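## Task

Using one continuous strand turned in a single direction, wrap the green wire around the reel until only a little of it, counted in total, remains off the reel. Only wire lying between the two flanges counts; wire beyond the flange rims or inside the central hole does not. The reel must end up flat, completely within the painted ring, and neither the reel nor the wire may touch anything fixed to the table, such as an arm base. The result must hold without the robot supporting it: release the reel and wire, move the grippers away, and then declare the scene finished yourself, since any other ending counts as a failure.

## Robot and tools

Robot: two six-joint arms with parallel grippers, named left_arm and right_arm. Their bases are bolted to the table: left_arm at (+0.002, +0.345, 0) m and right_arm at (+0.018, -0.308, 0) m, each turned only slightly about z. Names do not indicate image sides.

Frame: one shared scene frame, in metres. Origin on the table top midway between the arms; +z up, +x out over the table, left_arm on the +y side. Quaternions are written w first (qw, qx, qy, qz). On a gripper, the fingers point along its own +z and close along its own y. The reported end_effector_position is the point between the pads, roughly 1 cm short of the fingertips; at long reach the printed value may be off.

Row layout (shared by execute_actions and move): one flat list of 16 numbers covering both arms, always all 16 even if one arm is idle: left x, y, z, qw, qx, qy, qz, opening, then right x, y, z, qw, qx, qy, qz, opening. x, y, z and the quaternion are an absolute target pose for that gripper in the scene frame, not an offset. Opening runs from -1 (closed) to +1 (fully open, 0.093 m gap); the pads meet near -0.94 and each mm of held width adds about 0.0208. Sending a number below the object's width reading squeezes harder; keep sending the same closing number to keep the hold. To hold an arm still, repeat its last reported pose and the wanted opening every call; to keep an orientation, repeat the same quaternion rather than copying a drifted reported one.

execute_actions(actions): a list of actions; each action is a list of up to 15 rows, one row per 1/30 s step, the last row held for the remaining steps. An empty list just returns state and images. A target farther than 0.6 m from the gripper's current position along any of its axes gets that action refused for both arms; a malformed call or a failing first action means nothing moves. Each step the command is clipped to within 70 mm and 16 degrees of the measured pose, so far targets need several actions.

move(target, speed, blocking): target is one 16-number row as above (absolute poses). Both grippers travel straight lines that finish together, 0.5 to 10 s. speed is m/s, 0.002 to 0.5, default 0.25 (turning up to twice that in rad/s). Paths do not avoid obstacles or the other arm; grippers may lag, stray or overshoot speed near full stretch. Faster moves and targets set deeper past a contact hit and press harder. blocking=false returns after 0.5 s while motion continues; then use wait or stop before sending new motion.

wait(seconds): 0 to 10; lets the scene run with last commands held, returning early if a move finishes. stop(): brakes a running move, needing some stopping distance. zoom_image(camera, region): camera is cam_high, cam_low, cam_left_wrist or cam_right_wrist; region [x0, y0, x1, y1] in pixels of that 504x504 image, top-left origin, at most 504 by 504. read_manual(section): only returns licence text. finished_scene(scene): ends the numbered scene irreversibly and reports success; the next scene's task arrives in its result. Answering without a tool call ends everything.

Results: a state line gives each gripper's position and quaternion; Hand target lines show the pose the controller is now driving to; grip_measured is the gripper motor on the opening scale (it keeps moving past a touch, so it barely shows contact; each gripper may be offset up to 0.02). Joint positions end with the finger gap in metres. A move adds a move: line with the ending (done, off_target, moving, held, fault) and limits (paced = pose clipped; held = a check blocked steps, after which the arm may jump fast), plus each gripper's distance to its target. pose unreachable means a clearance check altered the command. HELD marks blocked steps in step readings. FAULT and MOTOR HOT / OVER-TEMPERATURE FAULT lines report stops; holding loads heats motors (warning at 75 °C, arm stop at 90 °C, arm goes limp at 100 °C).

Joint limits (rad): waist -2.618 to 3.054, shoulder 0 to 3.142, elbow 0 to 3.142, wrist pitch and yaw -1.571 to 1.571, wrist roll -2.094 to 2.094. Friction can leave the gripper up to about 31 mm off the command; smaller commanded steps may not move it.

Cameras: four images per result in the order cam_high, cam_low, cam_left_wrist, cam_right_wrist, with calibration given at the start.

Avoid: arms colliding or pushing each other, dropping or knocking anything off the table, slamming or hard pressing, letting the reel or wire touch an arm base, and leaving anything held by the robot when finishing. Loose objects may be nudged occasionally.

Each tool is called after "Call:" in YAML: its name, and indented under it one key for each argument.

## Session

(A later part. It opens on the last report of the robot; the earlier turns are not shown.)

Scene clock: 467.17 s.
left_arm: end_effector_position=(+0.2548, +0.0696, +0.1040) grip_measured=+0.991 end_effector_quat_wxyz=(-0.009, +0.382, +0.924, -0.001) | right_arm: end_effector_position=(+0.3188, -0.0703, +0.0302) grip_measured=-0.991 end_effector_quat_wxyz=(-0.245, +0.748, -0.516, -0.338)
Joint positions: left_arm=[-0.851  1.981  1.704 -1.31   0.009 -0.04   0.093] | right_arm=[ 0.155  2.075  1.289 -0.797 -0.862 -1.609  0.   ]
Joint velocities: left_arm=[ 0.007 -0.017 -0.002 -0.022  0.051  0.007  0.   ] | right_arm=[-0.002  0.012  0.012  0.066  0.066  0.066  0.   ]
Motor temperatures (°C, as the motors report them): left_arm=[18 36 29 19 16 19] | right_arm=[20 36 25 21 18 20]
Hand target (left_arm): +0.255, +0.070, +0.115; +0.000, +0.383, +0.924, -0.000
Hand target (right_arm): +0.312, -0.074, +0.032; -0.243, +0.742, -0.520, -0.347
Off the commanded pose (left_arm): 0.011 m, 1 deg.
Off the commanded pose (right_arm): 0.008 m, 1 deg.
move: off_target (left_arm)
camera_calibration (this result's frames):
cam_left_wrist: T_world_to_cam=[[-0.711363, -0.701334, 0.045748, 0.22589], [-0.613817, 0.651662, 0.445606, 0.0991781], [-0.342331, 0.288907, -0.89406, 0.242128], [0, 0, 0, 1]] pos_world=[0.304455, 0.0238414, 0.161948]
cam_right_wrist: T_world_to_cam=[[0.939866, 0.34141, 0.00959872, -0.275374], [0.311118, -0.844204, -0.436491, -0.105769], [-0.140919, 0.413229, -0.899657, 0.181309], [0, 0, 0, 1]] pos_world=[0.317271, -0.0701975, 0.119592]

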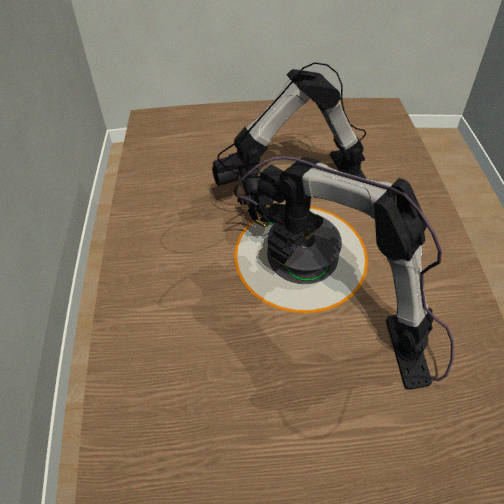

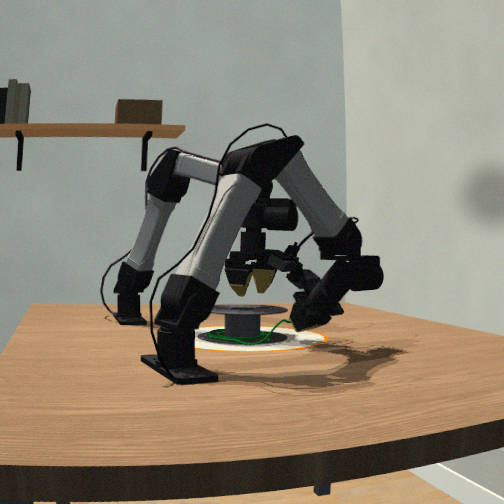

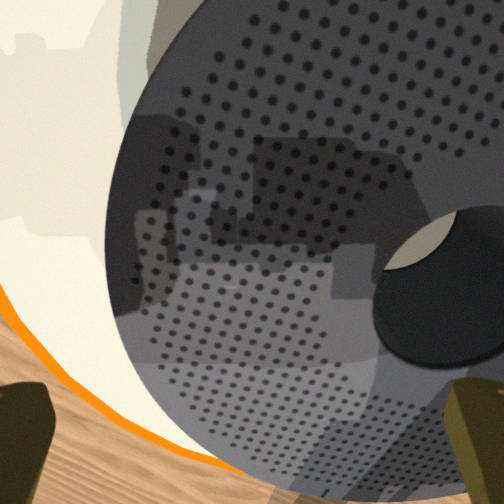

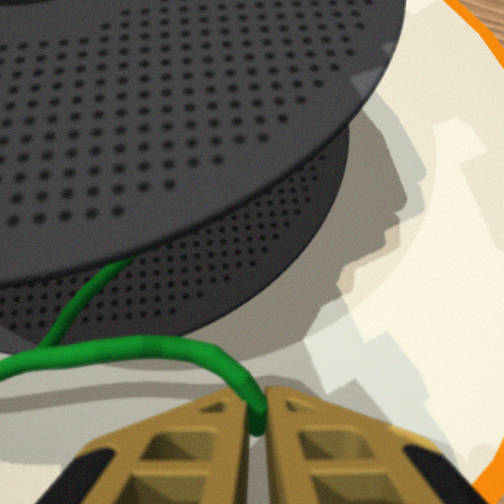

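Now move left to a=105 hover.

Call:
move:
  target: [0.2006,0.0785,0.112,0,-0.1305,0.9914,0,1, 0.312,-0.078,0.032,0.2424,-0.7424,0.5199,0.3462,-1]
  speed: 0.2

Scene clock: 470.47 s.
left_arm: end_effector_position=(+0.2015, +0.0813, +0.1069) grip_measured=+0.991 end_effector_quat_wxyz=(-0.012, -0.131, +0.991, +0.012) | right_arm: end_effector_position=(+0.3189, -0.0729, +0.0302) grip_measured=-0.991 end_effector_quat_wxyz=(-0.245, +0.748, -0.515, -0.338)
Joint positions: left_arm=[-0.946  1.826  1.507 -1.285  0.009 -1.181  0.093] | right_arm=[ 0.149  2.075  1.289 -0.806 -0.862 -1.623  0.   ]
Joint velocities: left_arm=[ 0.012  0.012 -0.002  0.022 -0.037 -0.022 -0.   ] | right_arm=[-0.017  0.002 -0.007  0.022 -0.037  0.154  0.   ]
Motor temperatures (°C, as the motors report them): left_arm=[18 37 29 19 16 19] | right_arm=[20 36 25 21 18 20]
Hand target (left_arm): +0.201, +0.080, +0.112; -0.001, -0.131, +0.991, +0.001
Hand target (right_arm): +0.312, -0.078, +0.032; -0.243, +0.742, -0.520, -0.346
Off the commanded pose (left_arm): 0.006 m, 2 deg.
Off the commanded pose (right_arm): 0.009 m, 1 deg.
move: done
camera_calibration (this result's frames):
cam_left_wrist: T_world_to_cam=[[0.251409, -0.967822, 0.0106366, 0.0275156], [-0.865644, -0.219924, 0.449772, 0.178614], [-0.43296, -0.122284, -0.89308, 0.274646], [0, 0, 0, 1]] pos_world=[0.266609, 0.0994965, 0.164653]
cam_right_wrist: T_world_to_cam=[[0.939231, 0.343122, 0.0105789, -0.274217], [0.313045, -0.843441, -0.436589, -0.108518], [-0.14088, 0.413369, -0.899599, 0.182408], [0, 0, 0, 1]] pos_world=[0.317222, -0.0728408, 0.119617]

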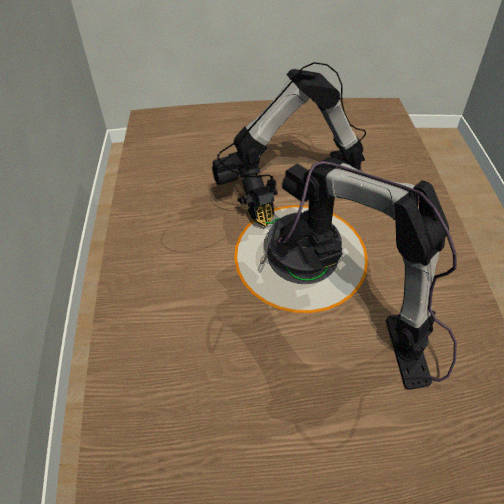

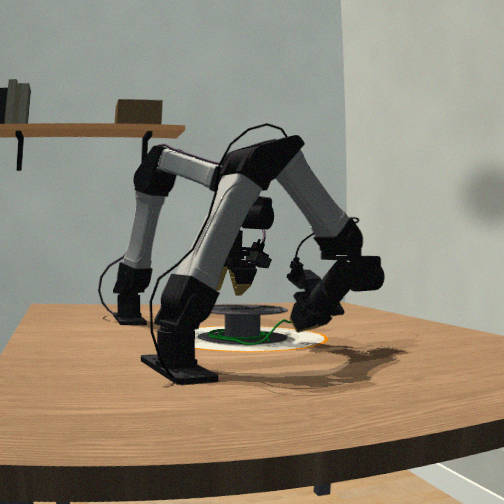

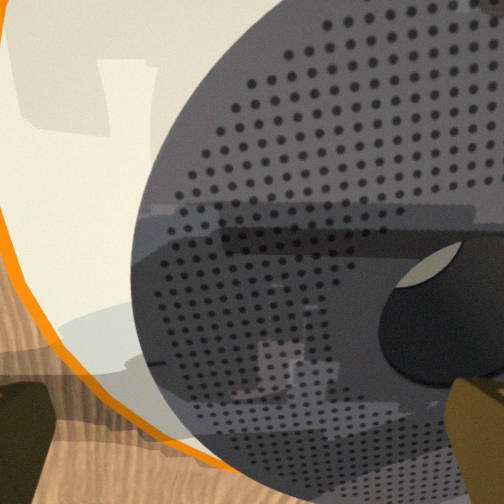

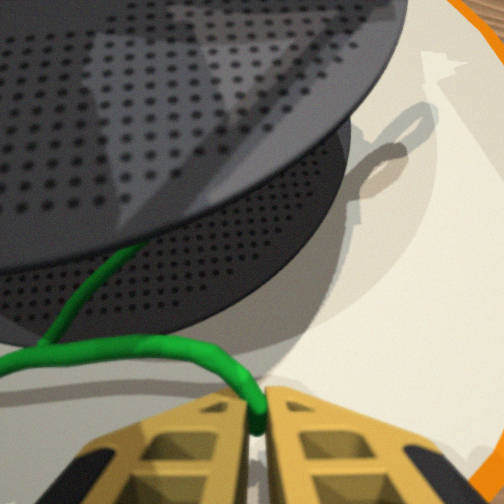

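Call:
move:
  target: [0.2006,0.0785,0.043,0,-0.1305,0.9914,0,1, 0.312,-0.078,0.032,0.2424,-0.7424,0.5199,0.3462,-1]
  speed: 0.1

Call:
move:
  target: [0.2006,0.0785,0.043,0,-0.1305,0.9914,0,0.3, 0.312,-0.078,0.032,0.2424,-0.7424,0.5199,0.3462,-1]
  speed: 0.1

Scene clock: 472.03 s.
left_arm: end_effector_position=(+0.2020, +0.0788, +0.0542) grip_measured=+0.991 end_effector_quat_wxyz=(+0.000, -0.132, +0.991, -0.010) | right_arm: end_effector_position=(+0.3189, -0.0729, +0.0302) grip_measured=-0.991 end_effector_quat_wxyz=(-0.245, +0.748, -0.515, -0.338)
Joint positions: left_arm=[-0.949  1.826  1.295 -1.022  0.009 -1.187  0.093] | right_arm=[ 0.149  2.075  1.289 -0.806 -0.862 -1.623  0.   ]
Joint velocities: left_arm=[ 0.032 -0.002 -0.017 -0.037 -0.022 -0.037 -0.   ] | right_arm=[ 0.002 -0.002 -0.032  0.037  0.037 -0.007  0.   ]
Motor temperatures (°C, as the motors report them): left_arm=[18 36 29 19 16 19] | right_arm=[20 37 25 21 18 20]
Hand target (left_arm): +0.200, +0.079, +0.043; -0.000, -0.130, +0.991, +0.000
Hand target (right_arm): +0.312, -0.078, +0.032; -0.243, +0.742, -0.520, -0.346
Off the commanded pose (left_arm): 0.011 m, 1 deg.
Off the commanded pose (right_arm): 0.009 m, 1 deg.
move: off_target (left_arm)
camera_calibration (this result's frames):
cam_left_wrist: T_world_to_cam=[[0.252592, -0.965892, 0.0570118, 0.0225436], [-0.878601, -0.204286, 0.431658, 0.204568], [-0.405288, -0.159124, -0.900234, 0.225215], [0, 0, 0, 1]] pos_world=[0.265316, 0.0994021, 0.113157]
cam_right_wrist: T_world_to_cam=[[0.939231, 0.343122, 0.0105789, -0.274217], [0.313045, -0.843441, -0.436589, -0.108518], [-0.14088, 0.413369, -0.899599, 0.182408], [0, 0, 0, 1]] pos_world=[0.317222, -0.0728408, 0.119617]

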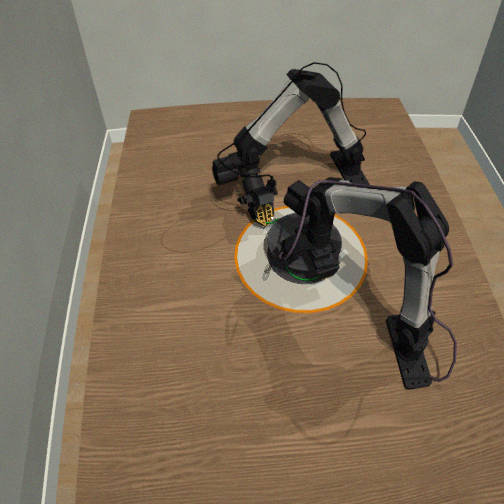

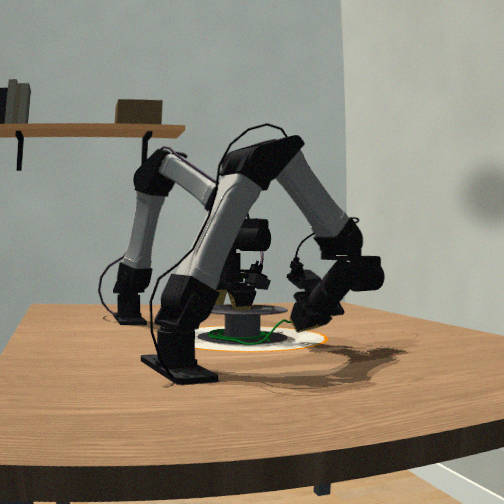

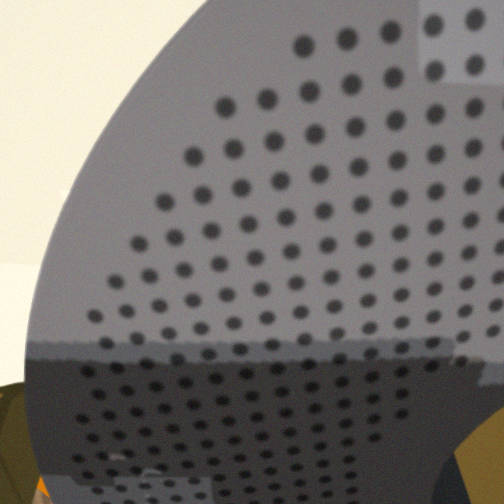

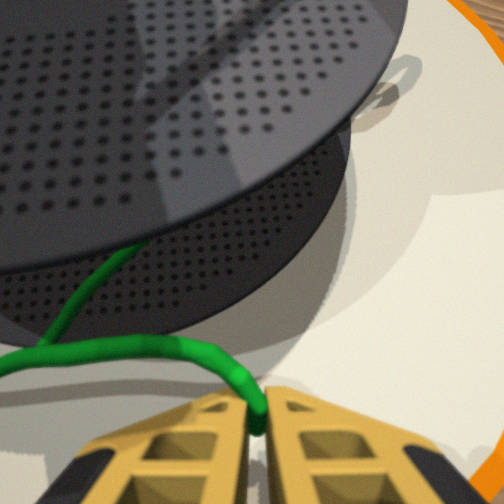

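Scene clock: 472.73 s.
left_arm: end_effector_position=(+0.2022, +0.0787, +0.0542) grip_measured=+0.447 end_effector_quat_wxyz=(+0.001, -0.132, +0.991, -0.010) | right_arm: end_effector_position=(+0.3188, -0.0729, +0.0302) grip_measured=-0.991 end_effector_quat_wxyz=(-0.245, +0.748, -0.515, -0.338)
Joint positions: left_arm=[-0.949  1.826  1.295 -1.021  0.008 -1.187  0.067] | right_arm=[ 0.149  2.075  1.289 -0.806 -0.862 -1.623  0.   ]
Joint velocities: left_arm=[ 0.007 -0.002 -0.007  0.022 -0.022 -0.007  0.001] | right_arm=[ 0.002 -0.002  0.002  0.037 -0.037 -0.007  0.   ]
Motor temperatures (°C, as the motors report them): left_arm=[18 36 29 19 16 19] | right_arm=[20 37 25 21 18 20]
Hand target (left_arm): +0.200, +0.079, +0.043; +0.000, -0.131, +0.991, +0.000
Hand target (right_arm): +0.312, -0.078, +0.032; -0.243, +0.742, -0.520, -0.346
Off the commanded pose (left_arm): 0.011 m, 1 deg.
Off the commanded pose (right_arm): 0.009 m, 1 deg.
move: off_target (left_arm)
camera_calibration (this result's frames):
cam_left_wrist: T_world_to_cam=[[0.252913, -0.965783, 0.0574236, 0.0223263], [-0.878978, -0.204569, 0.430755, 0.204888], [-0.404269, -0.159418, -0.90064, 0.225132], [0, 0, 0, 1]] pos_world=[0.265459, 0.0993661, 0.113224]
cam_right_wrist: T_world_to_cam=[[0.939235, 0.343123, 0.0101976, -0.274137], [0.312887, -0.843494, -0.4366, -0.108469], [-0.141206, 0.413261, -0.899598, 0.182505], [0, 0, 0, 1]] pos_world=[0.317188, -0.0728522, 0.119619]

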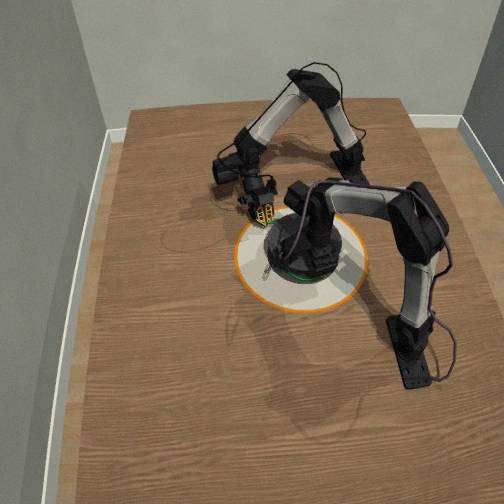

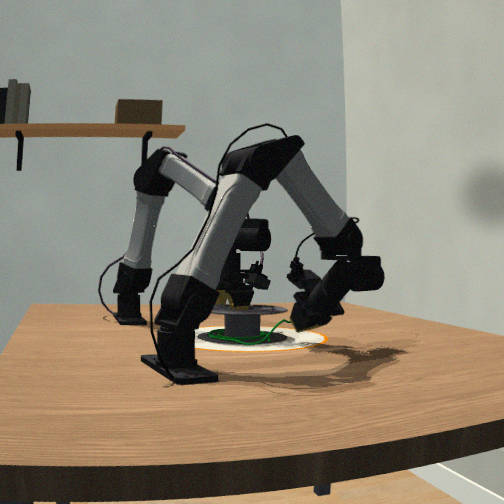

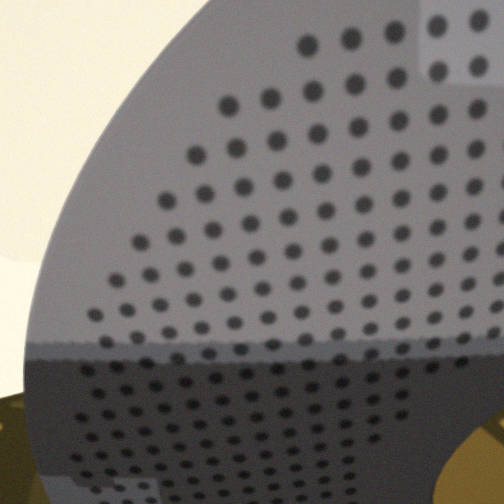

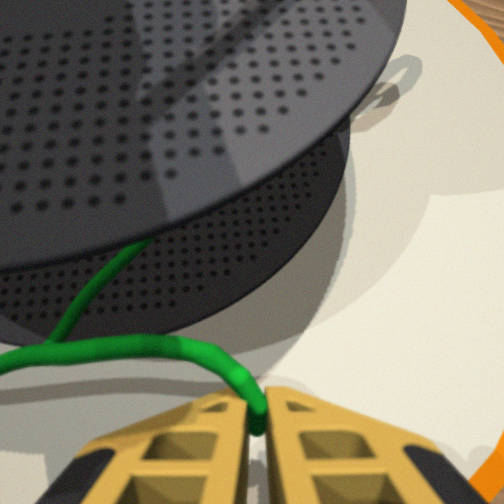

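Call:
move:
  target: [0.2444,0.076,0.045,0,0.1736,0.9848,0,0.3, 0.290,-0.090,0.033,0.2424,-0.7424,0.5199,0.3462,-1]
  speed: 0.08

Scene clock: 477.70 s.
left_arm: end_effector_position=(+0.2415, +0.0721, +0.0545) grip_measured=+0.447 end_effector_quat_wxyz=(+0.010, +0.167, +0.986, -0.013) | right_arm: end_effector_position=(+0.2935, -0.0864, +0.0317) grip_measured=-0.991 end_effector_quat_wxyz=(-0.238, +0.746, -0.518, -0.344)
Joint positions: left_arm=[-0.874  1.924  1.425 -1.041  0.008 -0.51   0.067] | right_arm=[ 0.134  1.997  1.174 -0.805 -0.862 -1.645  0.   ]
Joint velocities: left_arm=[ 0.002  0.002  0.002 -0.066 -0.007 -0.037  0.001] | right_arm=[-0.007 -0.012 -0.012  0.037 -0.037  0.037  0.   ]
Motor temperatures (°C, as the motors report them): left_arm=[18 36 29 19 16 19] | right_arm=[20 38 25 20 18 20]
Hand target (left_arm): +0.244, +0.075, +0.046; +0.000, +0.173, +0.985, -0.001
Hand target (right_arm): +0.290, -0.090, +0.034; -0.243, +0.742, -0.520, -0.346
Off the commanded pose (left_arm): 0.011 m, 2 deg.
Off the commanded pose (right_arm): 0.005 m, 1 deg.
move: off_target (left_arm)
camera_calibration (this result's frames):
cam_left_wrist: T_world_to_cam=[[-0.339171, -0.93882, 0.0598347, 0.146878], [-0.849563, 0.332998, 0.409091, 0.193313], [-0.403988, 0.0879187, -0.91053, 0.222823], [0, 0, 0, 1]] pos_world=[0.304066, 0.0539292, 0.115016]
cam_right_wrist: T_world_to_cam=[[0.939192, 0.343266, -0.00930982, -0.245085], [0.304814, -0.845857, -0.437739, -0.109074], [-0.158136, 0.408283, -0.899054, 0.190381], [0, 0, 0, 1]] pos_world=[0.293535, -0.0858611, 0.121136]

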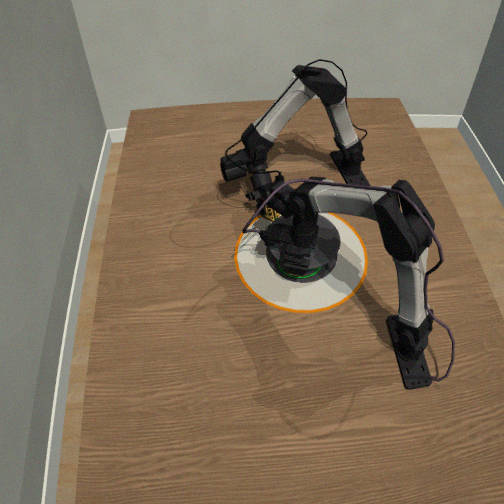

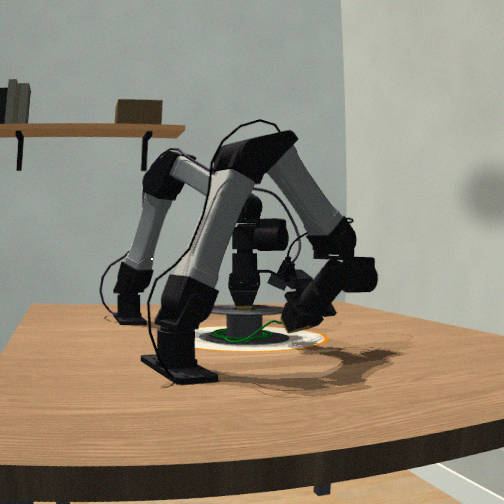

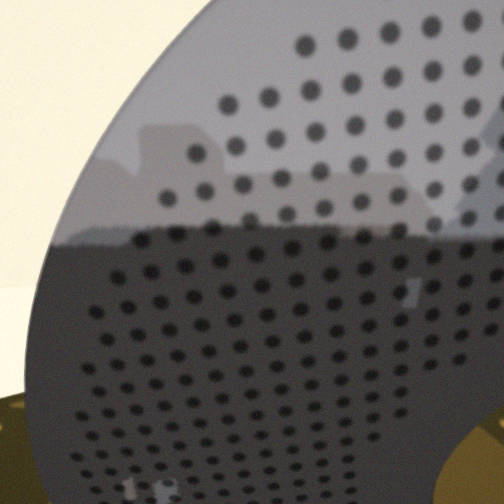

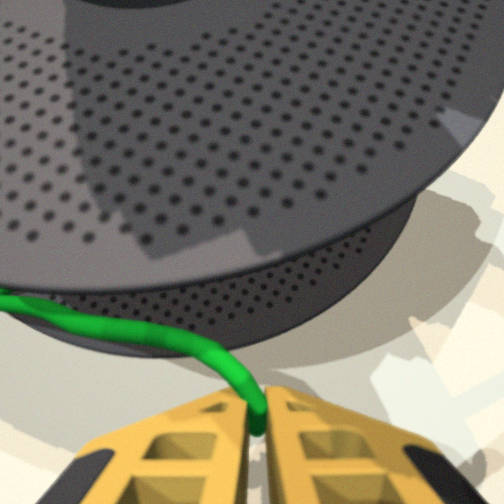

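Call:
zoom_image:
  camera: "cam_low"
  region: [190, 290, 330, 360]

Call:
zoom_image:
  camera: "cam_high"
  region: [225, 190, 385, 320]

Region (190, 290, 330, 360) of cam_low's 504x504 image, scaled by 3.600, with more detail than that image has.

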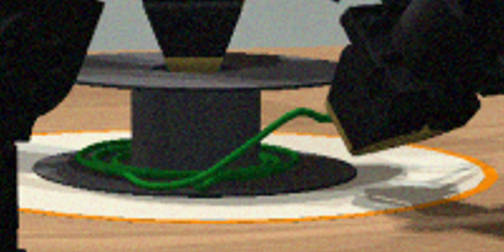

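Region (225, 190, 385, 320) of cam_high's 504x504 image, scaled by 3.150, with more detail than that image has; it fills the top 410 rows of this view, and the rest is white.

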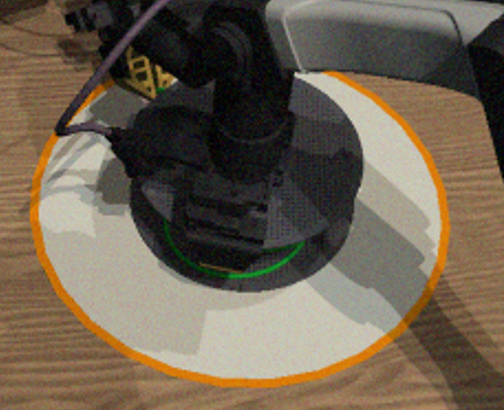

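Call:
move:
  target: [0.2729,0.0503,0.045,0,0.4617,0.887,0,0.3, 0.262,-0.096,0.030,0.2648,-0.7266,0.5088,0.3782,-1]
  speed: 0.08

Call:
zoom_image:
  camera: "cam_low"
  region: [190, 290, 330, 360]

Scene clock: 483.27 s.
left_arm: end_effector_position=(+0.2672, +0.0457, +0.0553) grip_measured=+0.448 end_effector_quat_wxyz=(+0.008, +0.455, +0.890, -0.014) | right_arm: end_effector_position=(+0.2634, -0.0937, +0.0285) grip_measured=-0.991 end_effector_quat_wxyz=(-0.255, +0.729, -0.510, -0.379)
Joint positions: left_arm=[-0.864  2.067  1.635 -1.113  0.02   0.108  0.067] | right_arm=[ 0.113  1.953  1.036 -0.766 -0.943 -1.692  0.   ]
Joint velocities: left_arm=[-0.002 -0.002  0.022 -0.022  0.037 -0.022 -0.001] | right_arm=[-0.002 -0.002 -0.002 -0.007 -0.022 -0.007  0.   ]
Motor temperatures (°C, as the motors report them): left_arm=[18 36 29 19 16 19] | right_arm=[20 38 25 20 18 20]
Hand target (left_arm): +0.272, +0.050, +0.046; +0.000, +0.462, +0.887, -0.000
Hand target (right_arm): +0.262, -0.096, +0.031; -0.265, +0.726, -0.509, -0.378
Off the commanded pose (left_arm): 0.013 m, 2 deg.
Off the commanded pose (right_arm): 0.003 m, 1 deg.
move: off_target (left_arm)
camera_calibration (this result's frames):
cam_left_wrist: T_world_to_cam=[[-0.81555, -0.576109, 0.0545473, 0.241834], [-0.509237, 0.759253, 0.405232, 0.113374], [-0.274873, 0.30271, -0.912585, 0.192113], [0, 0, 0, 1]] pos_world=[0.307768, -0.00491111, 0.116185]
cam_right_wrist: T_world_to_cam=[[0.938317, 0.344926, -0.0242445, -0.213563], [0.284661, -0.810371, -0.512121, -0.0967272], [-0.196291, 0.47363, -0.858571, 0.200704], [0, 0, 0, 1]] pos_world=[0.267321, -0.0997806, 0.117605]

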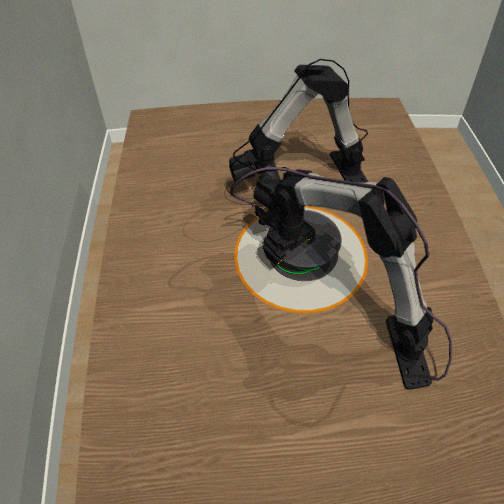

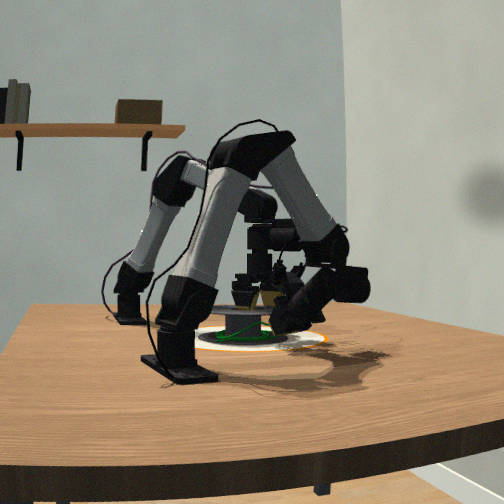

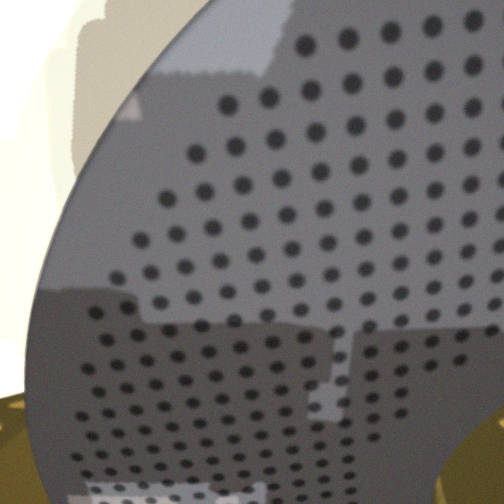

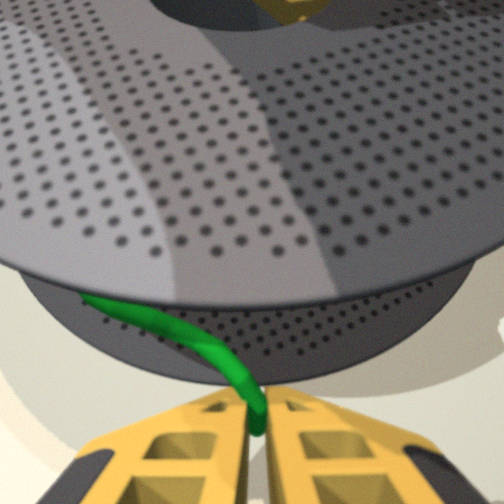

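Region (190, 290, 330, 360) of cam_low's 504x504 image, scaled by 3.600, with more detail than that image has.

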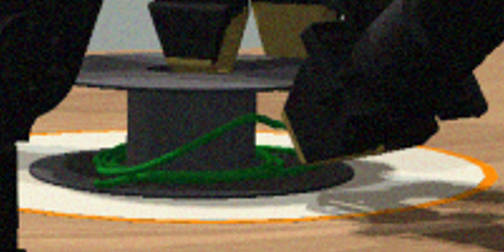

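Call:
move:
  target: [0.2729,0.0503,0.045,0,0.4617,0.887,0,0.3, 0.255,-0.078,0.016,0.2648,-0.7266,0.5088,0.3782,-1]
  speed: 0.04

Scene clock: 485.13 s.
left_arm: end_effector_position=(+0.2672, +0.0456, +0.0553) grip_measured=+0.448 end_effector_quat_wxyz=(+0.008, +0.456, +0.890, -0.015) | right_arm: end_effector_position=(+0.2616, -0.0803, +0.0172) grip_measured=-0.991 end_effector_quat_wxyz=(-0.264, +0.730, -0.511, -0.370)
Joint positions: left_arm=[-0.864  2.067  1.635 -1.113  0.021  0.111  0.067] | right_arm=[ 0.157  1.953  0.982 -0.613 -0.944 -1.597  0.   ]
Joint velocities: left_arm=[ 0.002 -0.002 -0.017  0.007 -0.007  0.007 -0.   ] | right_arm=[ 0.012  0.007 -0.022  0.066 -0.081  0.022  0.   ]
Motor temperatures (°C, as the motors report them): left_arm=[18 36 29 19 16 19] | right_arm=[20 38 25 20 18 20]
Hand target (left_arm): +0.273, +0.050, +0.045; +0.000, +0.462, +0.887, -0.000
Hand target (right_arm): +0.255, -0.079, +0.016; -0.264, +0.727, -0.509, -0.378
Off the commanded pose (left_arm): 0.013 m, 2 deg.
Off the commanded pose (right_arm): 0.007 m, 1 deg.
move: off_target (left_arm)
camera_calibration (this result's frames):
cam_left_wrist: T_world_to_cam=[[-0.816841, -0.574177, 0.0556071, 0.242005], [-0.507168, 0.760739, 0.40504, 0.112868], [-0.274867, 0.302651, -0.912606, 0.192112], [0, 0, 0, 1]] pos_world=[0.307727, -0.00505228, 0.116149]
cam_right_wrist: T_world_to_cam=[[0.94254, 0.334091, -0.00143119, -0.219187], [0.286795, -0.811289, -0.50947, -0.0918545], [-0.171371, 0.479785, -0.860487, 0.178361], [0, 0, 0, 1]] pos_world=[0.263502, -0.0868671, 0.106367]

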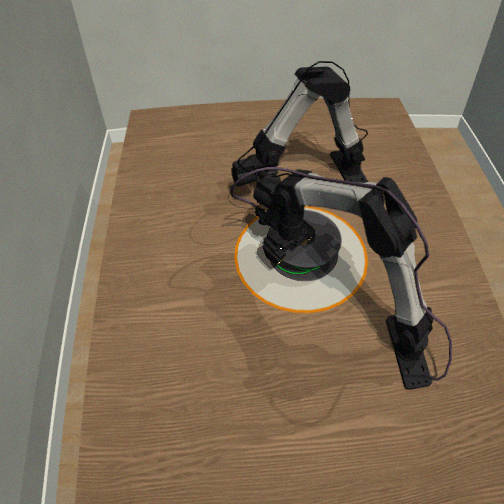

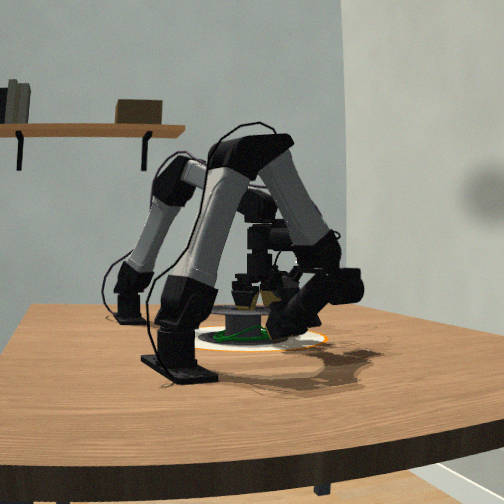

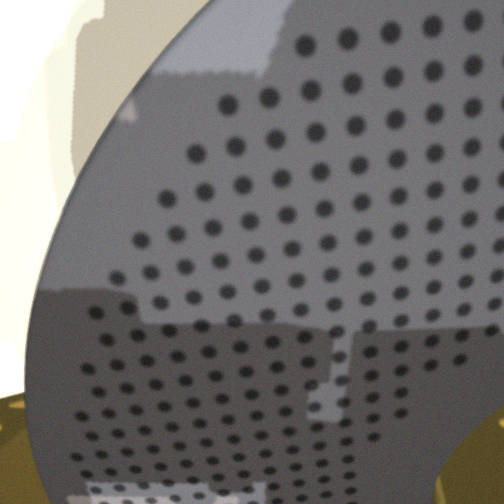

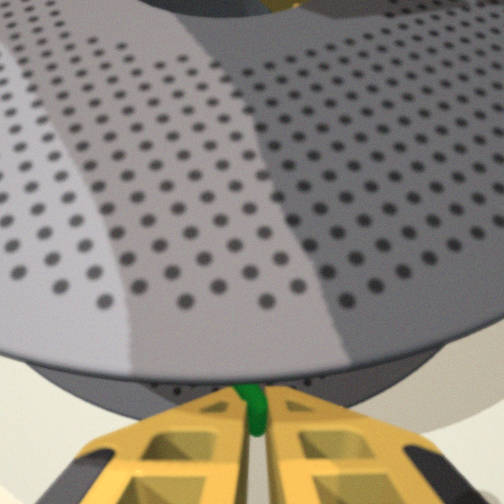

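Call:
move:
  target: [0.2729,0.0503,0.045,0,0.4617,0.887,0,0.3, 0.246,-0.060,0.013,0.2648,-0.7266,0.5088,0.3782,-1]
  speed: 0.03

Call:
zoom_image:
  camera: "cam_low"
  region: [190, 290, 330, 360]

Scene clock: 486.63 s.
left_arm: end_effector_position=(+0.2672, +0.0456, +0.0553) grip_measured=+0.448 end_effector_quat_wxyz=(+0.008, +0.457, +0.889, -0.015) | right_arm: end_effector_position=(+0.2517, -0.0621, +0.0121) grip_measured=-0.991 end_effector_quat_wxyz=(-0.262, +0.726, -0.512, -0.376)
Joint positions: left_arm=[-0.864  2.067  1.635 -1.113  0.022  0.112  0.067] | right_arm=[ 0.221  1.949  0.94  -0.496 -0.952 -1.484  0.   ]
Joint velocities: left_arm=[ 0.007  0.012 -0.002  0.022  0.066 -0.022  0.   ] | right_arm=[-0.002 -0.007  0.002  0.037  0.007 -0.037  0.   ]
Motor temperatures (°C, as the motors report them): left_arm=[18 36 29 19 16 19] | right_arm=[20 38 25 20 18 20]
Hand target (left_arm): +0.273, +0.050, +0.045; +0.000, +0.462, +0.887, -0.000
Hand target (right_arm): +0.246, -0.061, +0.013; -0.263, +0.727, -0.509, -0.378
Off the commanded pose (left_arm): 0.013 m, 2 deg.
Off the commanded pose (right_arm): 0.006 m, 1 deg.
move: off_target (left_arm)
camera_calibration (this result's frames):
cam_left_wrist: T_world_to_cam=[[-0.817708, -0.572908, 0.0559424, 0.242096], [-0.505905, 0.761619, 0.404964, 0.112503], [-0.274614, 0.302841, -0.912619, 0.192037], [0, 0, 0, 1]] pos_world=[0.307616, -0.00514191, 0.116154]
cam_right_wrist: T_world_to_cam=[[0.942691, 0.333388, -0.0136455, -0.215884], [0.278768, -0.809403, -0.516871, -0.0745834], [-0.183363, 0.483446, -0.855955, 0.166631], [0, 0, 0, 1]] pos_world=[0.254857, -0.0689518, 0.101132]

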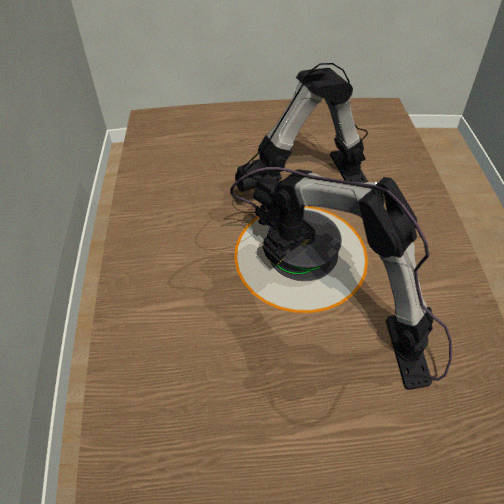

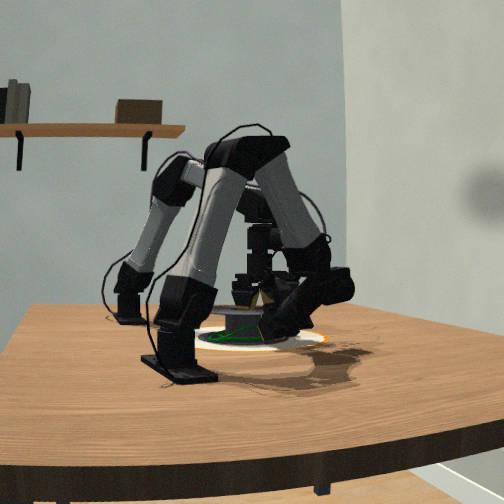

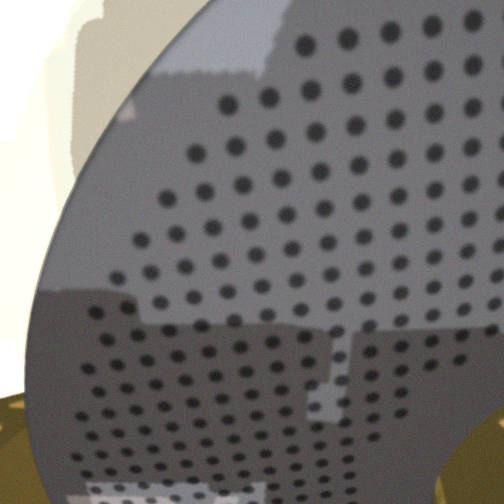

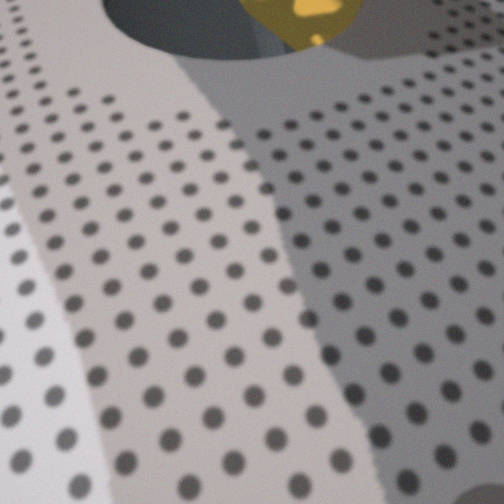

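Region (190, 290, 330, 360) of cam_low's 504x504 image, scaled by 3.600, with more detail than that image has.

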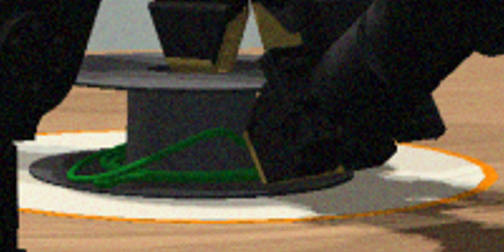

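Call:
move:
  target: [0.2729,0.0503,0.045,0,0.4617,0.887,0,0.3, 0.272,-0.054,0.014,0.2648,-0.7266,0.5088,0.3782,-1]
  speed: 0.03

Call:
zoom_image:
  camera: "cam_low"
  region: [190, 290, 330, 360]

Scene clock: 488.90 s.
left_arm: end_effector_position=(+0.2674, +0.0458, +0.0553) grip_measured=+0.448 end_effector_quat_wxyz=(+0.008, +0.456, +0.890, -0.015) | right_arm: end_effector_position=(+0.2665, -0.0561, +0.0132) grip_measured=-0.991 end_effector_quat_wxyz=(-0.262, +0.728, -0.510, -0.375)
Joint positions: left_arm=[-0.863  2.067  1.635 -1.114  0.022  0.112  0.067] | right_arm=[ 0.221  1.993  1.017 -0.531 -0.95  -1.493  0.   ]
Joint velocities: left_arm=[-0.022 -0.002  0.002  0.037  0.095 -0.007  0.   ] | right_arm=[ 0.002 -0.002  0.012 -0.081  0.051 -0.066  0.   ]
Motor temperatures (°C, as the motors report them): left_arm=[18 36 29 19 16 19] | right_arm=[20 38 25 20 18 20]
Hand target (left_arm): +0.273, +0.050, +0.045; +0.000, +0.462, +0.887, -0.000
Hand target (right_arm): +0.272, -0.054, +0.014; -0.265, +0.727, -0.509, -0.378
Off the commanded pose (left_arm): 0.012 m, 2 deg.
Off the commanded pose (right_arm): 0.006 m, 0 deg.
move: off_target (left_arm)
camera_calibration (this result's frames):
cam_left_wrist: T_world_to_cam=[[-0.816818, -0.574171, 0.0560102, 0.242204], [-0.506953, 0.760732, 0.405322, 0.112682], [-0.275333, 0.302679, -0.912457, 0.192189], [0, 0, 0, 1]] pos_world=[0.307877, -0.00482659, 0.116126]
cam_right_wrist: T_world_to_cam=[[0.94114, 0.337875, -0.00977508, -0.23117], [0.284789, -0.808184, -0.515494, -0.0748158], [-0.182073, 0.482369, -0.856837, 0.167017], [0, 0, 0, 1]] pos_world=[0.26928, -0.062922, 0.10228]

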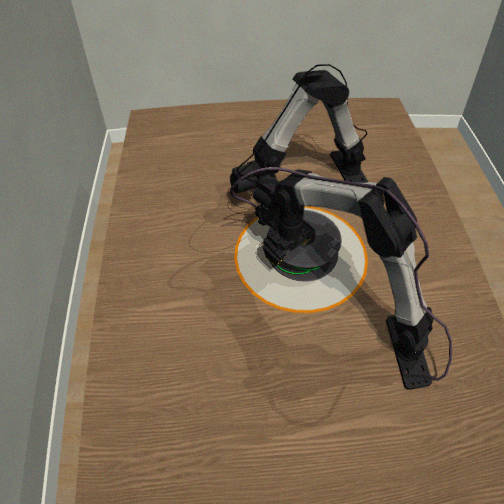

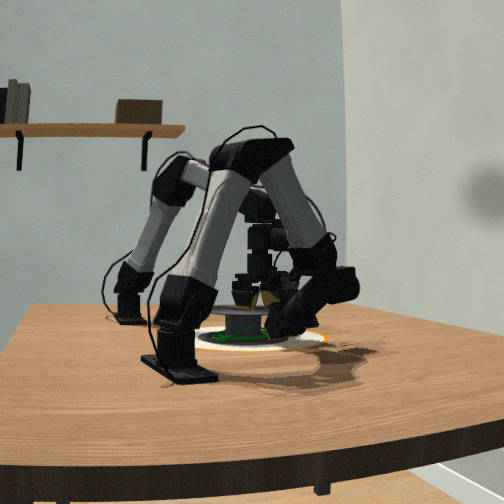

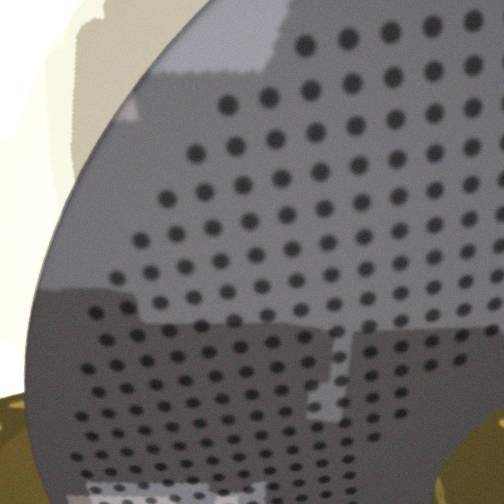

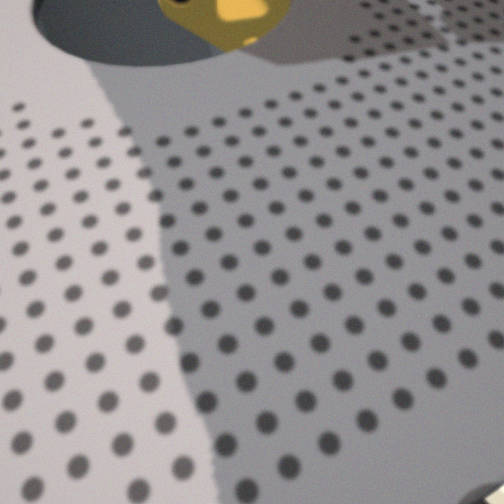

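Region (190, 290, 330, 360) of cam_low's 504x504 image, scaled by 3.600, with more detail than that image has.

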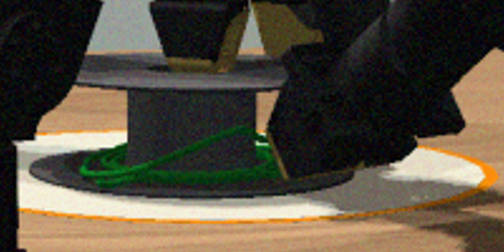

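Call:
move:
  target: [0.2729,0.0503,0.045,0,0.4617,0.887,0,0.3, 0.272,-0.054,0.008,0.2648,-0.7266,0.5088,0.3782,-0.6]
  speed: 0.03

Call:
zoom_image:
  camera: "cam_low"
  region: [190, 290, 330, 360]

Scene clock: 490.17 s.
left_arm: end_effector_position=(+0.2674, +0.0458, +0.0553) grip_measured=+0.448 end_effector_quat_wxyz=(+0.008, +0.458, +0.889, -0.015) | right_arm: end_effector_position=(+0.2660, -0.0560, +0.0116) grip_measured=-0.603 end_effector_quat_wxyz=(-0.261, +0.727, -0.510, -0.378)
Joint positions: left_arm=[-0.863  2.067  1.635 -1.114  0.022  0.115  0.067] | right_arm=[ 0.221  2.001  1.017 -0.53  -0.954 -1.493  0.016]
Joint velocities: left_arm=[ 0.012 -0.002 -0.022  0.051  0.051 -0.022  0.   ] | right_arm=[-0.002  0.002 -0.007  0.022 -0.022  0.007 -0.   ]
Motor temperatures (°C, as the motors report them): left_arm=[18 36 29 19 16 19] | right_arm=[20 38 25 20 18 20]
Hand target (left_arm): +0.273, +0.050, +0.045; +0.000, +0.462, +0.887, -0.000
Hand target (right_arm): +0.272, -0.054, +0.008; -0.265, +0.727, -0.509, -0.378
Off the commanded pose (left_arm): 0.012 m, 2 deg.
Off the commanded pose (right_arm): 0.007 m, 0 deg.
move: off_target (left_arm)
camera_calibration (this result's frames):
cam_left_wrist: T_world_to_cam=[[-0.818571, -0.571677, 0.0559259, 0.242563], [-0.504671, 0.762274, 0.405272, 0.112004], [-0.274315, 0.30352, -0.912484, 0.19188], [0, 0, 0, 1]] pos_world=[0.307716, -0.00495004, 0.11613]
cam_right_wrist: T_world_to_cam=[[0.940951, 0.33819, -0.0154579, -0.230584], [0.281595, -0.807199, -0.518781, -0.0744538], [-0.187924, 0.483794, -0.854768, 0.167155], [0, 0, 0, 1]] pos_world=[0.269346, -0.0629864, 0.100689]

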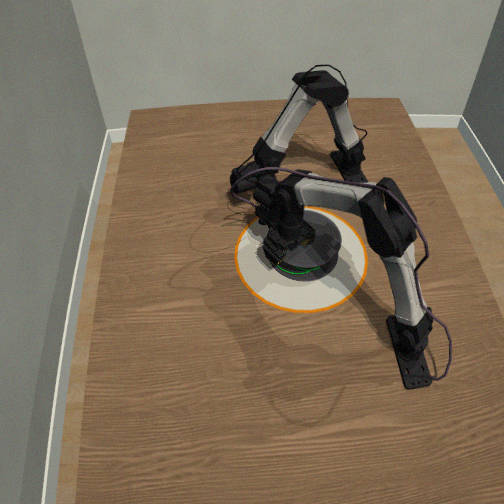

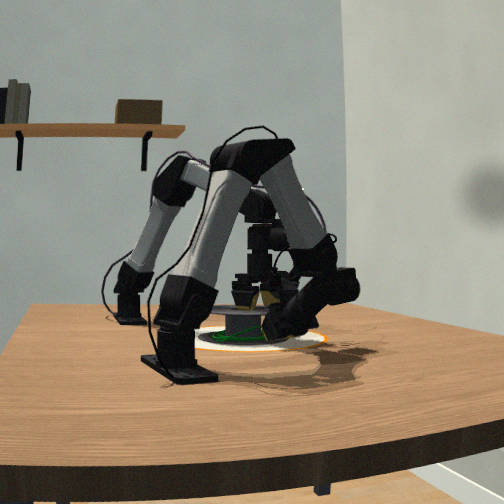

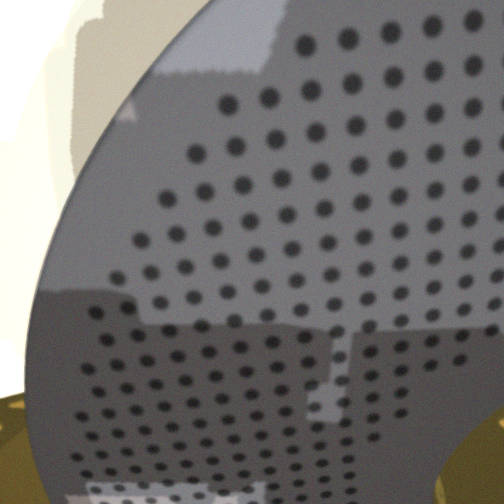

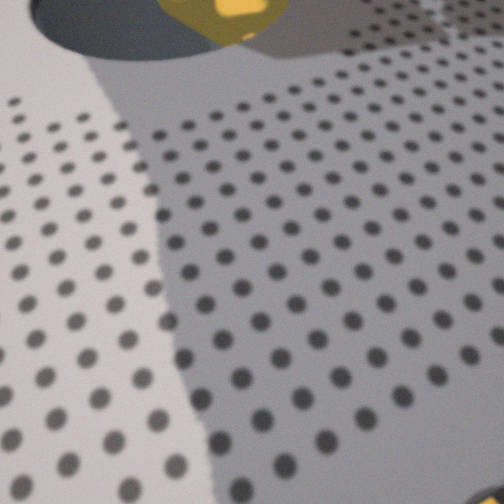

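Region (190, 290, 330, 360) of cam_low's 504x504 image, scaled by 3.600, with more detail than that image has.

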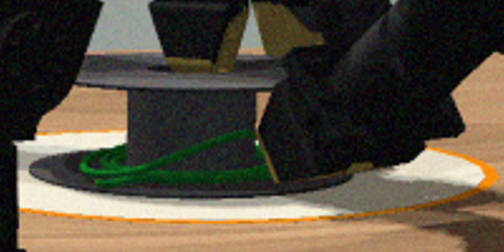

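Retract along −φ.

Call:
move:
  target: [0.2729,0.0503,0.045,0,0.4617,0.887,0,0.3, 0.282,-0.098,0.016,0.2648,-0.7266,0.5088,0.3782,-0.6]
  speed: 0.04

Call:
zoom_image:
  camera: "cam_low"
  region: [190, 290, 330, 360]

Scene clock: 491.93 s.
left_arm: end_effector_position=(+0.2674, +0.0458, +0.0553) grip_measured=+0.448 end_effector_quat_wxyz=(+0.008, +0.458, +0.889, -0.015) | right_arm: end_effector_position=(+0.2786, -0.0954, +0.0189) grip_measured=-0.603 end_effector_quat_wxyz=(-0.270, +0.728, -0.506, -0.377)
Joint positions: left_arm=[-0.863  2.067  1.635 -1.114  0.022  0.115  0.067] | right_arm=[ 0.088  2.016  1.071 -0.74  -0.96  -1.725  0.016]
Joint velocities: left_arm=[-0.027  0.007 -0.022  0.037 -0.022  0.022  0.   ] | right_arm=[ 0.007 -0.017  0.002 -0.022  0.007 -0.095  0.001]
Motor temperatures (°C, as the motors report them): left_arm=[18 36 29 19 16 19] | right_arm=[20 38 25 20 18 20]
Hand target (left_arm): +0.273, +0.050, +0.045; +0.000, +0.462, +0.887, -0.000
Hand target (right_arm): +0.282, -0.097, +0.017; -0.267, +0.725, -0.509, -0.379
Off the commanded pose (left_arm): 0.012 m, 2 deg.
Off the commanded pose (right_arm): 0.005 m, 1 deg.
move: off_target (left_arm)
camera_calibration (this result's frames):
cam_left_wrist: T_world_to_cam=[[-0.818571, -0.571677, 0.0559259, 0.242563], [-0.504671, 0.762274, 0.405272, 0.112004], [-0.274315, 0.30352, -0.912484, 0.19188], [0, 0, 0, 1]] pos_world=[0.307716, -0.00495004, 0.11613]
cam_right_wrist: T_world_to_cam=[[0.941041, 0.33828, 0.0030069, -0.229354], [0.289119, -0.799606, -0.526347, -0.107292], [-0.175648, 0.496183, -0.850265, 0.192478], [0, 0, 0, 1]] pos_world=[0.28066, -0.10371, 0.107874]

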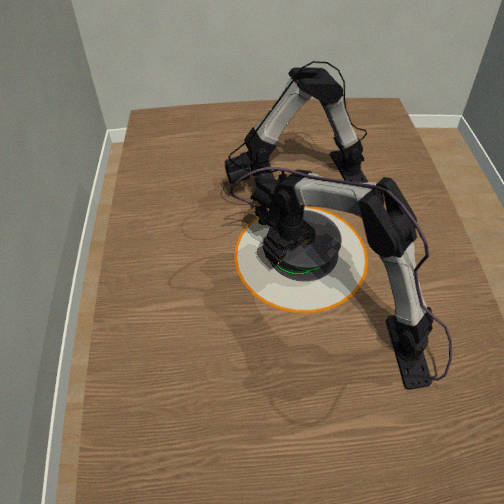

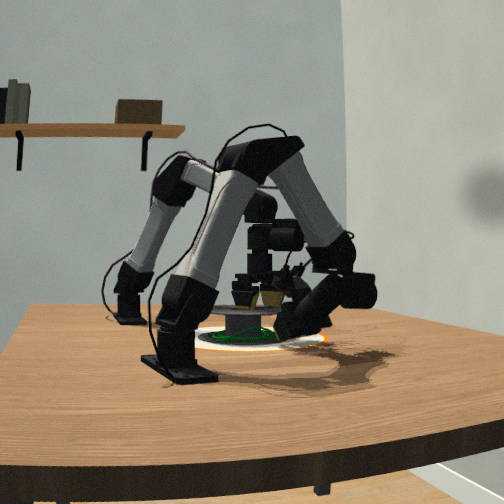

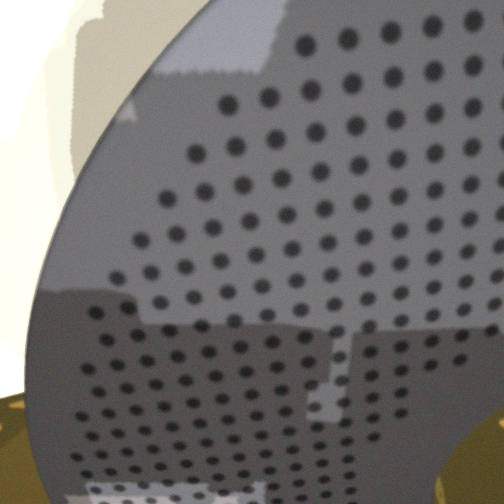

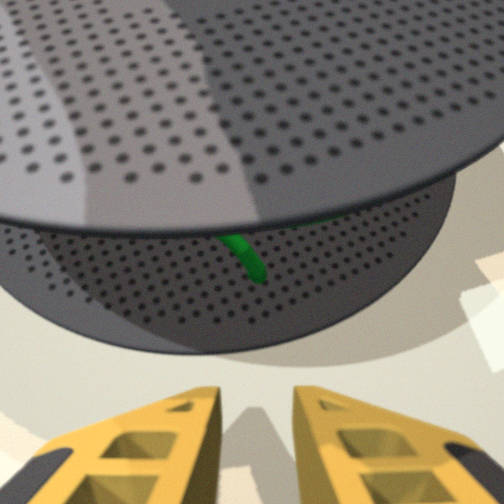

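Region (190, 290, 330, 360) of cam_low's 504x504 image, scaled by 3.600, with more detail than that image has.

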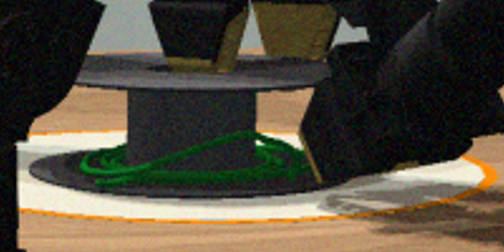

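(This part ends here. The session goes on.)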